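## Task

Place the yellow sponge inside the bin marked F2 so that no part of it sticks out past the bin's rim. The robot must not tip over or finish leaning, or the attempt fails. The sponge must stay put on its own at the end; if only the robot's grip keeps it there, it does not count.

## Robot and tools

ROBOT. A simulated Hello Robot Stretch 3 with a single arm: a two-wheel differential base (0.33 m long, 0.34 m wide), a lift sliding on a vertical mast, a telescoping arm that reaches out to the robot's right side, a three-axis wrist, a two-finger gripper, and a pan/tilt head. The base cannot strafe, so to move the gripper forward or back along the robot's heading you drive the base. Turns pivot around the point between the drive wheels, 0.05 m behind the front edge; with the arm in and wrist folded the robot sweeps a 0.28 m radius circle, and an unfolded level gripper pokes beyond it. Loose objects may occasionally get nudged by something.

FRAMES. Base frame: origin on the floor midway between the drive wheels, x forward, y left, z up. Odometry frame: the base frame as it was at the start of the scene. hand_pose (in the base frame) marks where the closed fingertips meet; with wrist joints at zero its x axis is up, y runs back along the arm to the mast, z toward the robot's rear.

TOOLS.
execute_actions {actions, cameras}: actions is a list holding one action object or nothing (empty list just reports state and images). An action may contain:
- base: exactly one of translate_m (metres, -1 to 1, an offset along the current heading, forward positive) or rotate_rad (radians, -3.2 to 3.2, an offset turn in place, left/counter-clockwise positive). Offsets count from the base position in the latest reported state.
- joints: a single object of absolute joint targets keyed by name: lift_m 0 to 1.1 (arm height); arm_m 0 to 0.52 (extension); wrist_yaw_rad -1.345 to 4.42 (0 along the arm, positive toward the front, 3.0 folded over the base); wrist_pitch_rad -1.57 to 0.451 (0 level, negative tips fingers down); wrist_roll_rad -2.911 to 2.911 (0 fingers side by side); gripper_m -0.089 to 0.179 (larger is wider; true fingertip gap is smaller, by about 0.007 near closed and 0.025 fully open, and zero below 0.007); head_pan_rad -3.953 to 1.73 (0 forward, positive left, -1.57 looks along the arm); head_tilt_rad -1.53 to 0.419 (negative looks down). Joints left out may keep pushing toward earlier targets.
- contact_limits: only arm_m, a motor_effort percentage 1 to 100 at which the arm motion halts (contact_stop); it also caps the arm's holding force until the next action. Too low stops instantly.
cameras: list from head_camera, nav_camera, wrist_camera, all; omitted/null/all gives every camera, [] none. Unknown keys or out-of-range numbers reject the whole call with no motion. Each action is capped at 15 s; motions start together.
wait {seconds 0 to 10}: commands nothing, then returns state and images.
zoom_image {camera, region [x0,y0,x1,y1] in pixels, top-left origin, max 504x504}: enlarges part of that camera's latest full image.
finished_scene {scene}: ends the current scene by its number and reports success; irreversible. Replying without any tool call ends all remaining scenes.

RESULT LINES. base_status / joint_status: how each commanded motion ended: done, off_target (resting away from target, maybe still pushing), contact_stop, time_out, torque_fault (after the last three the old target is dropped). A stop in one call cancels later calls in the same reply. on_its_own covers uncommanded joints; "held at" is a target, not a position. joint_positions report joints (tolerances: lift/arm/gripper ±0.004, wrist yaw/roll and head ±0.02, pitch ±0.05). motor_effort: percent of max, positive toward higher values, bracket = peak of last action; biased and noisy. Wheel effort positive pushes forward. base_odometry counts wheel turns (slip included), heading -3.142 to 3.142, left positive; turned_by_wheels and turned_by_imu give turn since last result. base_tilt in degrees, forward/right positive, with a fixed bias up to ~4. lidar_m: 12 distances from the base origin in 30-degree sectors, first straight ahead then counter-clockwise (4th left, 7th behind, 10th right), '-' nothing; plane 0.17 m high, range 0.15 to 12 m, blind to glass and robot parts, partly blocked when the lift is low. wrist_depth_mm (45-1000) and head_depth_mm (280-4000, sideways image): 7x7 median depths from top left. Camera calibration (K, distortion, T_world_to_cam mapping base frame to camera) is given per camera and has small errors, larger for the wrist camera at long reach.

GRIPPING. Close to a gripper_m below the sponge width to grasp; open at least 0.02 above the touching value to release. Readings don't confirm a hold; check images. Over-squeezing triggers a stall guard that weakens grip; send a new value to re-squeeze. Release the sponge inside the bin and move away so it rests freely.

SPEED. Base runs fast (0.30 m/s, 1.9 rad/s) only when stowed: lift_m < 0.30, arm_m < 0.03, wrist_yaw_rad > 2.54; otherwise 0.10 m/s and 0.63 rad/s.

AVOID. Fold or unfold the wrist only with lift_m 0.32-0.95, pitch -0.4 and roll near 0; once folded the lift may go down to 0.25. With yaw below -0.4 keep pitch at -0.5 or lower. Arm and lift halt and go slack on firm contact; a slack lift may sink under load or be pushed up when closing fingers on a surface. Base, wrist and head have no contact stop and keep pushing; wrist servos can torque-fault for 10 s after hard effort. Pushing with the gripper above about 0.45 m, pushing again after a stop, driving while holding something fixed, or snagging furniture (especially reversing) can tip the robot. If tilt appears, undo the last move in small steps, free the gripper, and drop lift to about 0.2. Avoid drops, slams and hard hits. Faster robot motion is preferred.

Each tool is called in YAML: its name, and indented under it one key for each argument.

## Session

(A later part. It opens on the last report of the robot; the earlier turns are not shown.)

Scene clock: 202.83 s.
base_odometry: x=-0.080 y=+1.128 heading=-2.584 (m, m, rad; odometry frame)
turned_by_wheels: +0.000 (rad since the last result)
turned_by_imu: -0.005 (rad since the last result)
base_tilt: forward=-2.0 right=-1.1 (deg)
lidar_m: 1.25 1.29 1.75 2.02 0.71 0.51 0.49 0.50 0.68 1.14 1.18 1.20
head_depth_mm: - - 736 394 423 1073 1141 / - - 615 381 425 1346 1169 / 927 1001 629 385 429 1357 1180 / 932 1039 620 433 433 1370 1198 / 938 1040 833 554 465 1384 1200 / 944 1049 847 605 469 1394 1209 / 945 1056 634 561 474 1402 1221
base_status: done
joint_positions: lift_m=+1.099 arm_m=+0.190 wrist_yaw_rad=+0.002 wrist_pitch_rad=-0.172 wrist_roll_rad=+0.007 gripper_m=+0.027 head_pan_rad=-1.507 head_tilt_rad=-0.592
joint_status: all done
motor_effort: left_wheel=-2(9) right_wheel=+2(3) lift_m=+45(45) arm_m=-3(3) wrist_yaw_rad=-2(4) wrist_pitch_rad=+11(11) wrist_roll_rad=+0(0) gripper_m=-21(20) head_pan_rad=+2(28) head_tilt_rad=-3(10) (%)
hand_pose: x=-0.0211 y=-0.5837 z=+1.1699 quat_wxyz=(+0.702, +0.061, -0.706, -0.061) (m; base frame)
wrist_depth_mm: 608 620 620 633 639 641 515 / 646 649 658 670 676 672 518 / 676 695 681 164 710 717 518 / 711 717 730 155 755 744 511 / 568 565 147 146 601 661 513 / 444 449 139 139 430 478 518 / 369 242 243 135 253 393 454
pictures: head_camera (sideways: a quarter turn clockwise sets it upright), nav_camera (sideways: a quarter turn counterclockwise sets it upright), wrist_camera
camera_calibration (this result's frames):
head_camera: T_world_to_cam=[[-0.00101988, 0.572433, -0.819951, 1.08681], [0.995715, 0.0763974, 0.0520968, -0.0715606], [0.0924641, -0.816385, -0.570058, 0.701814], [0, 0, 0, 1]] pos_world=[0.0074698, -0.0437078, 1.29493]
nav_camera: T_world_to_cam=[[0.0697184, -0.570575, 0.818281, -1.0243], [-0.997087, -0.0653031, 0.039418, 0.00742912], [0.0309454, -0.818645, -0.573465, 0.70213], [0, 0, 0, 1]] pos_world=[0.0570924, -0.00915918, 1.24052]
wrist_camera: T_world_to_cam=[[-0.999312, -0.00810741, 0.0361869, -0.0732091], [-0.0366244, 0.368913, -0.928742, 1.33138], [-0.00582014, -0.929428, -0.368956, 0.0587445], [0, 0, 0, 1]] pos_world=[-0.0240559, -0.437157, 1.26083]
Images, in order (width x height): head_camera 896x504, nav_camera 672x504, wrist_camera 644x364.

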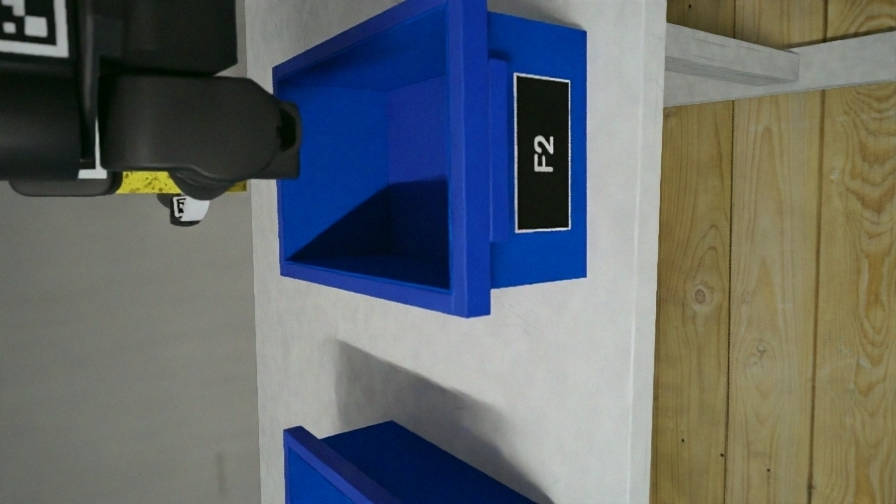

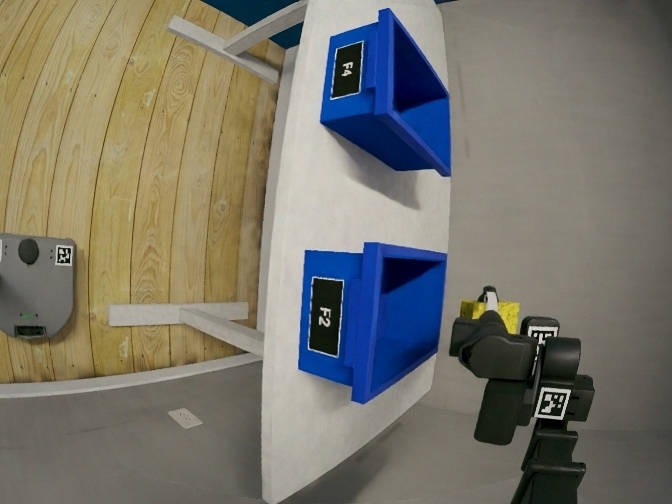

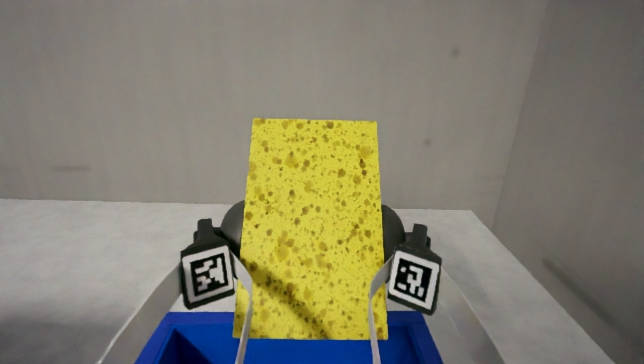

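execute_actions:
  actions: []

Scene clock: 210.63 s.
base_odometry: x=-0.080 y=+1.128 heading=-2.584 (m, m, rad; odometry frame)
turned_by_wheels: +0.000 (rad since the last result)
turned_by_imu: -0.001 (rad since the last result)
base_tilt: forward=-2.2 right=-1.2 (deg)
lidar_m: 1.25 1.29 1.75 2.02 0.71 0.51 0.49 0.51 0.68 1.14 1.18 1.20
head_depth_mm: - - 736 394 423 1070 1141 / - - 614 381 425 1346 1167 / 930 1002 629 385 429 1358 1185 / 933 1039 619 432 432 1373 1193 / 934 1045 834 555 465 1384 1202 / 943 1051 845 603 469 1390 1210 / 949 1059 633 561 474 1409 1211
base_status: done
joint_positions: lift_m=+1.099 arm_m=+0.190 wrist_yaw_rad=+0.002 wrist_pitch_rad=-0.172 wrist_roll_rad=+0.007 gripper_m=+0.027 head_pan_rad=-1.507 head_tilt_rad=-0.592
joint_status: all done
motor_effort: left_wheel=-2(9) right_wheel=+3(3) lift_m=+45(45) arm_m=-3(3) wrist_yaw_rad=-2(4) wrist_pitch_rad=+11(11) wrist_roll_rad=+0(0) gripper_m=-20(20) head_pan_rad=+3(28) head_tilt_rad=-4(10) (%)
hand_pose: x=-0.0211 y=-0.5837 z=+1.1699 quat_wxyz=(+0.702, +0.061, -0.706, -0.061) (m; base frame)
wrist_depth_mm: 610 618 616 629 626 638 520 / 641 652 656 657 669 673 523 / 678 682 677 164 699 709 515 / 716 725 719 155 760 739 516 / 570 576 147 146 604 668 515 / 442 452 139 139 430 480 521 / 367 243 244 135 255 391 453
pictures: head_camera (sideways: a quarter turn clockwise sets it upright), nav_camera (sideways: a quarter turn counterclockwise sets it upright), wrist_camera
camera_calibration (this result's frames):
head_camera: T_world_to_cam=[[-0.00101994, 0.572433, -0.819951, 1.08681], [0.995715, 0.0763975, 0.0520968, -0.0715606], [0.0924642, -0.816385, -0.570058, 0.701814], [0, 0, 0, 1]] pos_world=[0.00746981, -0.0437078, 1.29493]
nav_camera: T_world_to_cam=[[0.0697185, -0.570575, 0.818281, -1.0243], [-0.997087, -0.0653032, 0.039418, 0.00742911], [0.0309455, -0.818645, -0.573465, 0.70213], [0, 0, 0, 1]] pos_world=[0.0570924, -0.00915918, 1.24052]
wrist_camera: T_world_to_cam=[[-0.999312, -0.00810752, 0.036187, -0.0732093], [-0.0366246, 0.368913, -0.928742, 1.33138], [-0.00582008, -0.929429, -0.368956, 0.0587443], [0, 0, 0, 1]] pos_world=[-0.0240559, -0.437157, 1.26083]
Images, in order (width x height): head_camera 896x504, nav_camera 672x504, wrist_camera 644x364.

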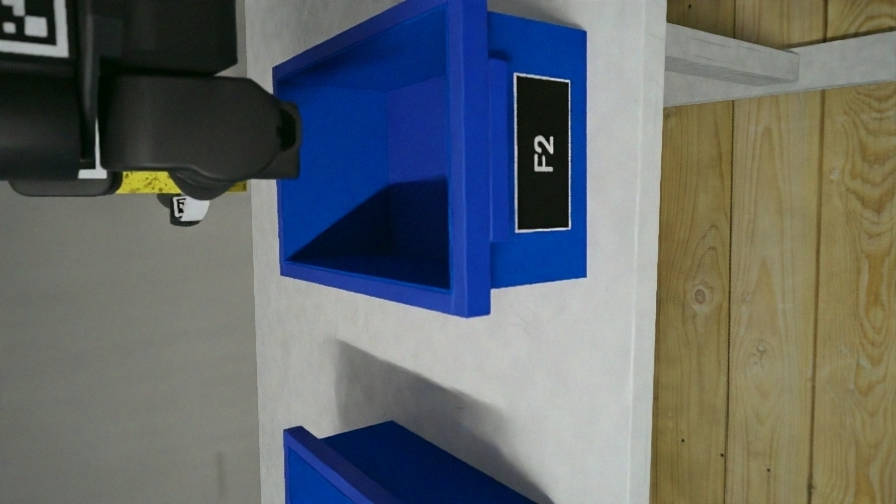

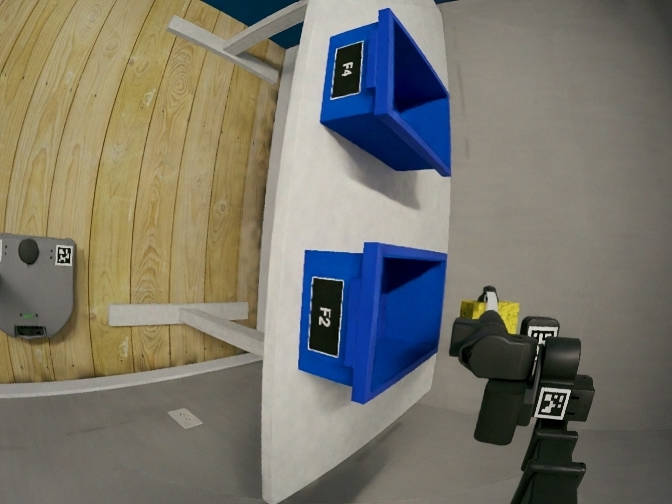

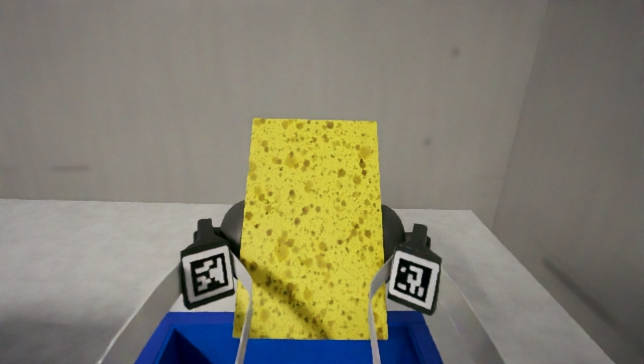

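execute_actions:
  actions:
    - {"base": {"translate_m": 0.007}, "joints": {"wrist_pitch_rad": -1.0, "arm_m": 0.2, "lift_m": 1.099}}
  cameras: ["wrist_camera", "head_camera"]

Scene clock: 228.03 s.
base_odometry: x=-0.086 y=+1.124 heading=-2.584 (m, m, rad; odometry frame)
turned_by_wheels: +0.000 (rad since the last result)
turned_by_imu: -0.001 (rad since the last result)
base_tilt: forward=-1.9 right=-0.9 (deg)
lidar_m: 1.24 1.28 1.74 2.04 0.71 0.52 0.50 0.51 0.68 1.14 1.18 1.19
head_depth_mm: - - 573 393 421 1063 1143 / - - - 375 425 1350 1177 / 939 1017 - 381 428 1366 1184 / 933 1032 611 430 434 1373 1194 / 936 1043 832 575 464 1379 1197 / 943 1051 845 603 469 1394 1214 / 949 1057 624 559 473 1404 1213
base_status: done
joint_positions: lift_m=+1.099 arm_m=+0.200 wrist_yaw_rad=+0.001 wrist_pitch_rad=-1.005 wrist_roll_rad=+0.007 gripper_m=+0.027 head_pan_rad=-1.507 head_tilt_rad=-0.592
joint_status: all done
motor_effort: left_wheel=-2(4) right_wheel=+2(8) lift_m=+45(46) arm_m=+3(3) wrist_yaw_rad=-1(1) wrist_pitch_rad=+3(10) wrist_roll_rad=+0(0) gripper_m=-20(19) head_pan_rad=+3(3) head_tilt_rad=-3(2) (%)
hand_pose: x=-0.0214 y=-0.4615 z=+1.0083 quat_wxyz=(+0.618, +0.340, -0.621, -0.342) (m; base frame)
wrist_depth_mm: 272 162 244 246 240 143 299 / 124 161 262 265 260 144 277 / 117 162 244 164 241 144 258 / 117 161 230 155 232 144 117 / 117 161 148 147 217 144 110 / 116 150 139 139 198 145 103 / 116 173 197 134 200 135 99
pictures: head_camera (sideways: a quarter turn clockwise sets it upright), wrist_camera
camera_calibration (this result's frames):
head_camera: T_world_to_cam=[[-0.00103139, 0.572514, -0.819895, 1.08674], [0.995715, 0.0764033, 0.0520981, -0.0715623], [0.0924695, -0.816328, -0.570139, 0.70192], [0, 0, 0, 1]] pos_world=[0.00747025, -0.0437071, 1.29493]
wrist_camera: T_world_to_cam=[[-0.999293, -0.0319941, 0.0197276, -0.061143], [-0.0368891, 0.935481, -0.351447, 0.815503], [-0.00721059, -0.351926, -0.936, 0.950925], [0, 0, 0, 1]] pos_world=[-0.0241598, -0.430188, 1.17788]
Images, in order (width x height): head_camera 896x504, wrist_camera 644x364.

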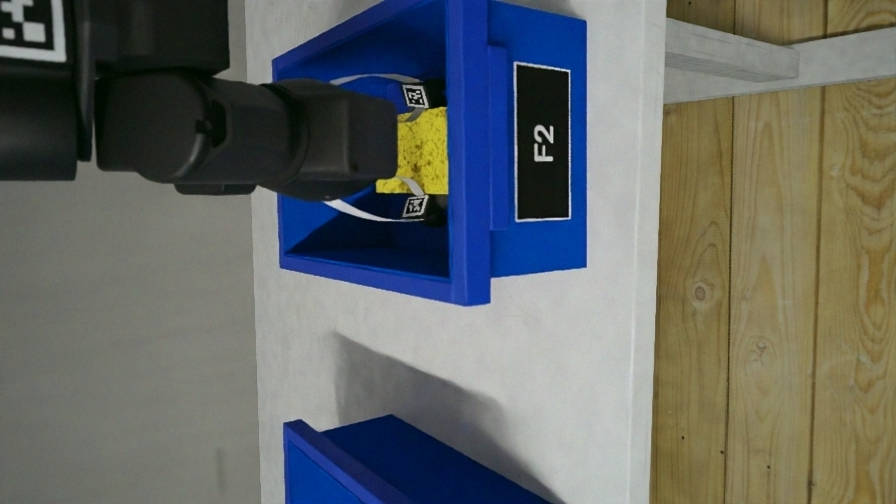

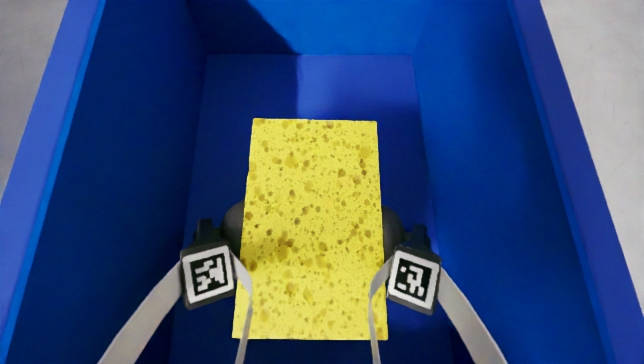

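execute_actions:
  actions:
    - {"joints": {"arm_m": 0.225, "lift_m": 1.077}}
  cameras: ["wrist_camera", "head_camera"]

Scene clock: 236.17 s.
base_odometry: x=-0.086 y=+1.124 heading=-2.584 (m, m, rad; odometry frame)
turned_by_wheels: +0.000 (rad since the last result)
turned_by_imu: -0.001 (rad since the last result)
base_tilt: forward=-2.1 right=-1.1 (deg)
lidar_m: 1.24 1.28 1.74 2.04 0.72 0.52 0.50 0.51 0.68 1.14 1.18 1.19
head_depth_mm: - - 573 393 422 1059 1144 / - - 618 377 425 1337 1174 / 913 1017 617 381 428 1364 1186 / 934 1035 610 429 433 1370 1191 / 937 1043 832 576 464 1380 1200 / 939 1054 842 603 468 1393 1209 / 950 1056 624 560 474 1401 1215
base_status: not commanded
joint_positions: lift_m=+1.077 arm_m=+0.225 wrist_yaw_rad=+0.001 wrist_pitch_rad=-1.007 wrist_roll_rad=+0.007 gripper_m=+0.027 head_pan_rad=-1.507 head_tilt_rad=-0.592
joint_status: all done
motor_effort: left_wheel=-2(2) right_wheel=+3(2) lift_m=+37(41) arm_m=+3(5) wrist_yaw_rad=-1(1) wrist_pitch_rad=+3(3) wrist_roll_rad=+0(0) gripper_m=-20(20) head_pan_rad=+3(4) head_tilt_rad=-3(4) (%)
hand_pose: x=-0.0215 y=-0.4862 z=+0.9864 quat_wxyz=(+0.618, +0.340, -0.621, -0.342) (m; base frame)
wrist_depth_mm: 118 163 214 215 214 143 112 / 117 163 237 241 238 143 105 / 118 162 220 165 223 143 99 / 117 163 208 156 211 144 97 / 117 162 147 146 198 143 97 / 117 150 139 139 188 144 97 / 116 174 178 135 181 135 97
pictures: head_camera (sideways: a quarter turn clockwise sets it upright), wrist_camera
camera_calibration (this result's frames):
head_camera: T_world_to_cam=[[-0.00104004, 0.572556, -0.819865, 1.0867], [0.995714, 0.0764109, 0.0520988, -0.0715632], [0.0924761, -0.816297, -0.570182, 0.701976], [0, 0, 0, 1]] pos_world=[0.00747068, -0.0437067, 1.29493]
wrist_camera: T_world_to_cam=[[-0.999296, -0.0319399, 0.0196941, -0.0614528], [-0.0368187, 0.935867, -0.350423, 0.830142], [-0.00723862, -0.350902, -0.936384, 0.922607], [0, 0, 0, 1]] pos_world=[-0.0241664, -0.455121, 1.15603]
Images, in order (width x height): head_camera 896x504, wrist_camera 644x364.

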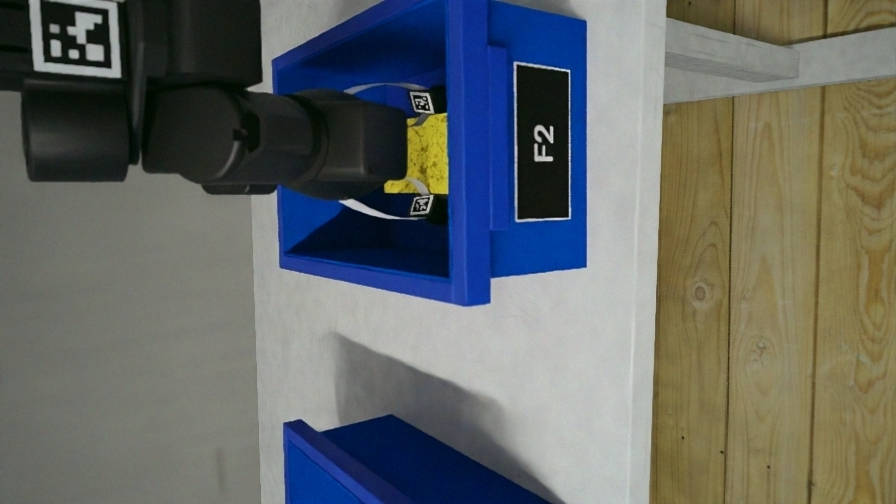

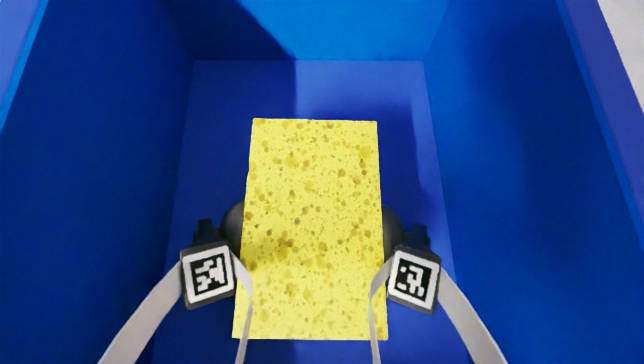

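execute_actions:
  actions:
    - {"joints": {"lift_m": 1.0735, "gripper_m": 0.098}}
  cameras: ["wrist_camera", "head_camera"]

Scene clock: 241.13 s.
base_odometry: x=-0.086 y=+1.124 heading=-2.584 (m, m, rad; odometry frame)
turned_by_wheels: +0.000 (rad since the last result)
turned_by_imu: -0.001 (rad since the last result)
base_tilt: forward=-2.0 right=-1.2 (deg)
lidar_m: 1.24 1.29 1.73 2.05 0.71 0.52 0.50 0.51 0.68 1.14 1.18 1.20
head_depth_mm: - - 553 393 422 1059 1140 / - - - 376 425 1349 1174 / 909 1016 618 383 428 1358 1186 / 931 1036 609 406 433 1373 1189 / 934 1042 833 575 464 1381 1201 / 941 1051 842 603 468 1387 1209 / 950 1059 623 559 473 1396 1217
base_status: not commanded
joint_positions: lift_m=+1.074 arm_m=+0.225 wrist_yaw_rad=+0.001 wrist_pitch_rad=-1.007 wrist_roll_rad=+0.007 gripper_m=+0.098 head_pan_rad=-1.507 head_tilt_rad=-0.592
joint_status: all done
motor_effort: left_wheel=-2(2) right_wheel=+2(2) lift_m=+37(37) arm_m=+4(4) wrist_yaw_rad=-1(1) wrist_pitch_rad=+3(3) wrist_roll_rad=+0(0) gripper_m=+1(91) head_pan_rad=+4(3) head_tilt_rad=-3(2) (%)
hand_pose: x=-0.0215 y=-0.4862 z=+0.9829 quat_wxyz=(+0.618, +0.340, -0.621, -0.342) (m; base frame)
wrist_depth_mm: 118 163 213 215 214 142 107 / 118 163 233 234 234 143 101 / 118 162 219 170 220 143 97 / 118 162 205 161 208 143 97 / 117 150 153 152 196 144 97 / 117 141 146 144 186 135 97 / 114 172 175 175 178 155 97
pictures: head_camera (sideways: a quarter turn clockwise sets it upright), wrist_camera
camera_calibration (this result's frames):
head_camera: T_world_to_cam=[[-0.00104004, 0.572556, -0.819865, 1.0867], [0.995714, 0.0764109, 0.0520988, -0.0715632], [0.0924761, -0.816297, -0.570182, 0.701976], [0, 0, 0, 1]] pos_world=[0.00747068, -0.0437067, 1.29493]
wrist_camera: T_world_to_cam=[[-0.999296, -0.0319407, 0.0196919, -0.0613816], [-0.0368182, 0.935892, -0.350359, 0.828849], [-0.0072388, -0.350837, -0.936409, 0.919382], [0, 0, 0, 1]] pos_world=[-0.0241665, -0.45512, 1.15252]
Images, in order (width x height): head_camera 896x504, wrist_camera 644x364.

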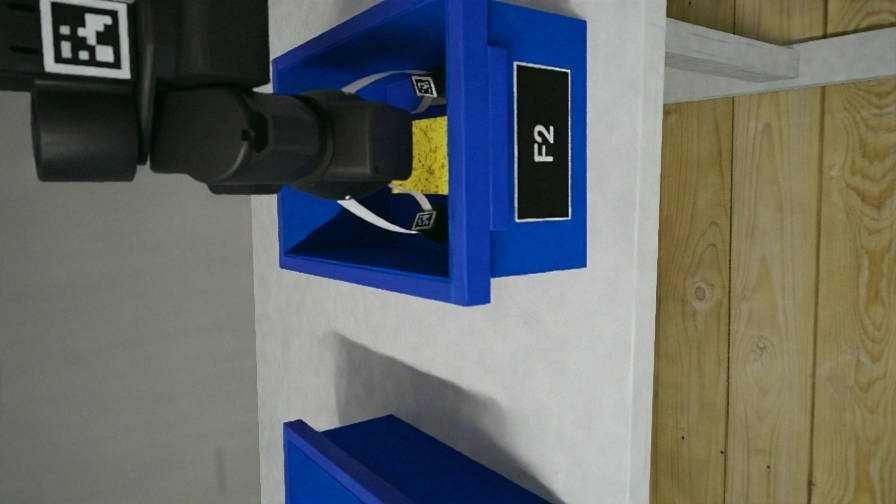

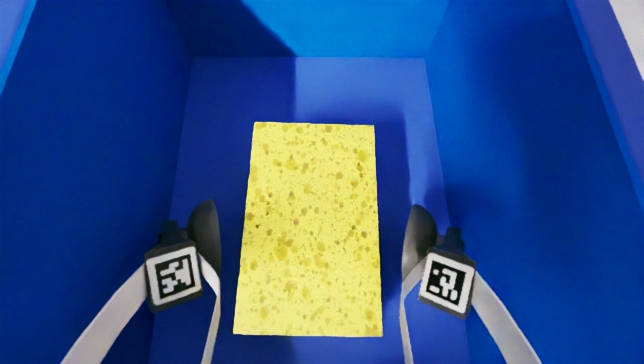

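execute_actions:
  actions:
    - {"joints": {"lift_m": 1.099, "wrist_pitch_rad": -0.45}}
  cameras: ["wrist_camera", "head_camera"]

Scene clock: 248.40 s.
base_odometry: x=-0.086 y=+1.124 heading=-2.584 (m, m, rad; odometry frame)
turned_by_wheels: +0.000 (rad since the last result)
turned_by_imu: -0.001 (rad since the last result)
base_tilt: forward=-1.9 right=-1.1 (deg)
lidar_m: 1.24 1.28 1.74 2.05 0.72 0.52 0.49 0.51 0.68 1.14 1.18 1.20
head_depth_mm: - 1044 574 393 421 1055 1143 / - - 623 381 424 1343 1180 / 918 1019 630 385 428 1365 1189 / 933 1038 611 439 433 1370 1198 / 938 1045 830 575 464 1383 1194 / 946 1048 842 603 468 1388 1210 / 948 1058 624 560 473 1398 1218
base_status: not commanded
joint_positions: lift_m=+1.099 arm_m=+0.225 wrist_yaw_rad=+0.001 wrist_pitch_rad=-0.469 wrist_roll_rad=+0.007 gripper_m=+0.098 head_pan_rad=-1.507 head_tilt_rad=-0.592
joint_status: all done
motor_effort: left_wheel=-2(2) right_wheel=+2(2) lift_m=+45(46) arm_m=+4(3) wrist_yaw_rad=-2(1) wrist_pitch_rad=+9(9) wrist_roll_rad=+0(0) gripper_m=+1(1) head_pan_rad=+3(3) head_tilt_rad=-2(4) (%)
hand_pose: x=-0.0212 y=-0.5873 z=+1.1003 quat_wxyz=(+0.686, +0.164, -0.690, -0.165) (m; base frame)
wrist_depth_mm: 600 607 608 620 617 621 530 / 639 655 651 676 684 680 530 / 519 527 530 547 554 600 528 / 421 424 433 439 440 456 505 / 357 353 221 224 225 378 396 / 307 308 253 257 256 323 325 / 276 183 271 276 254 172 287
pictures: head_camera (sideways: a quarter turn clockwise sets it upright), wrist_camera
camera_calibration (this result's frames):
head_camera: T_world_to_cam=[[-0.0010399, 0.572556, -0.819865, 1.0867], [0.995714, 0.0764107, 0.0520988, -0.0715631], [0.0924759, -0.816297, -0.570182, 0.701976], [0, 0, 0, 1]] pos_world=[0.00747066, -0.0437067, 1.29493]
wrist_camera: T_world_to_cam=[[-0.999304, -0.0179358, 0.0327219, -0.0728297], [-0.0367578, 0.624148, -0.780441, 1.25477], [-0.00642547, -0.7811, -0.624373, 0.397864], [0, 0, 0, 1]] pos_world=[-0.0241001, -0.473696, 1.23007]
Images, in order (width x height): head_camera 896x504, wrist_camera 644x364.

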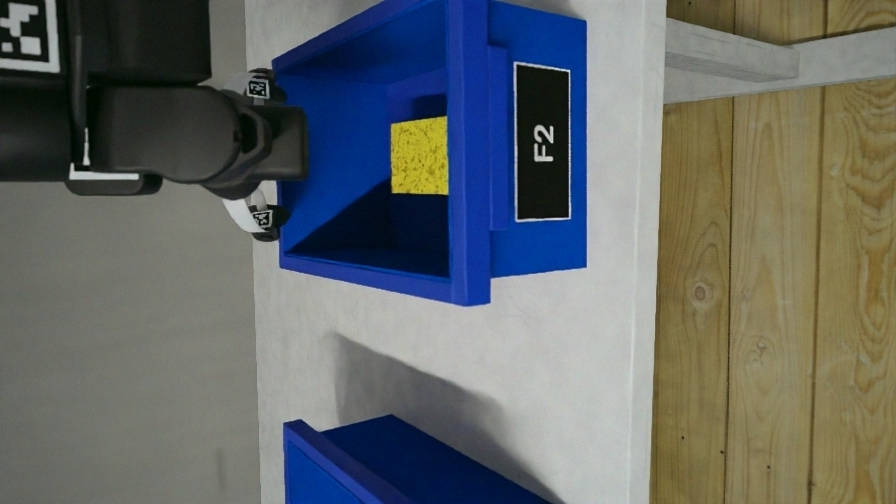

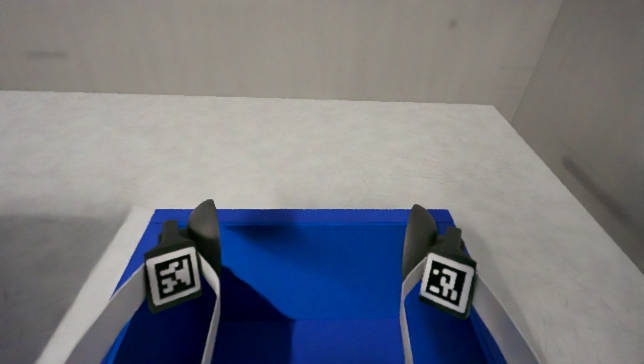

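The sponge lies inside bin F2 and the gripper is clear above the rim.

finished_scene:
  scene: 2

The scene is finished: the task was done.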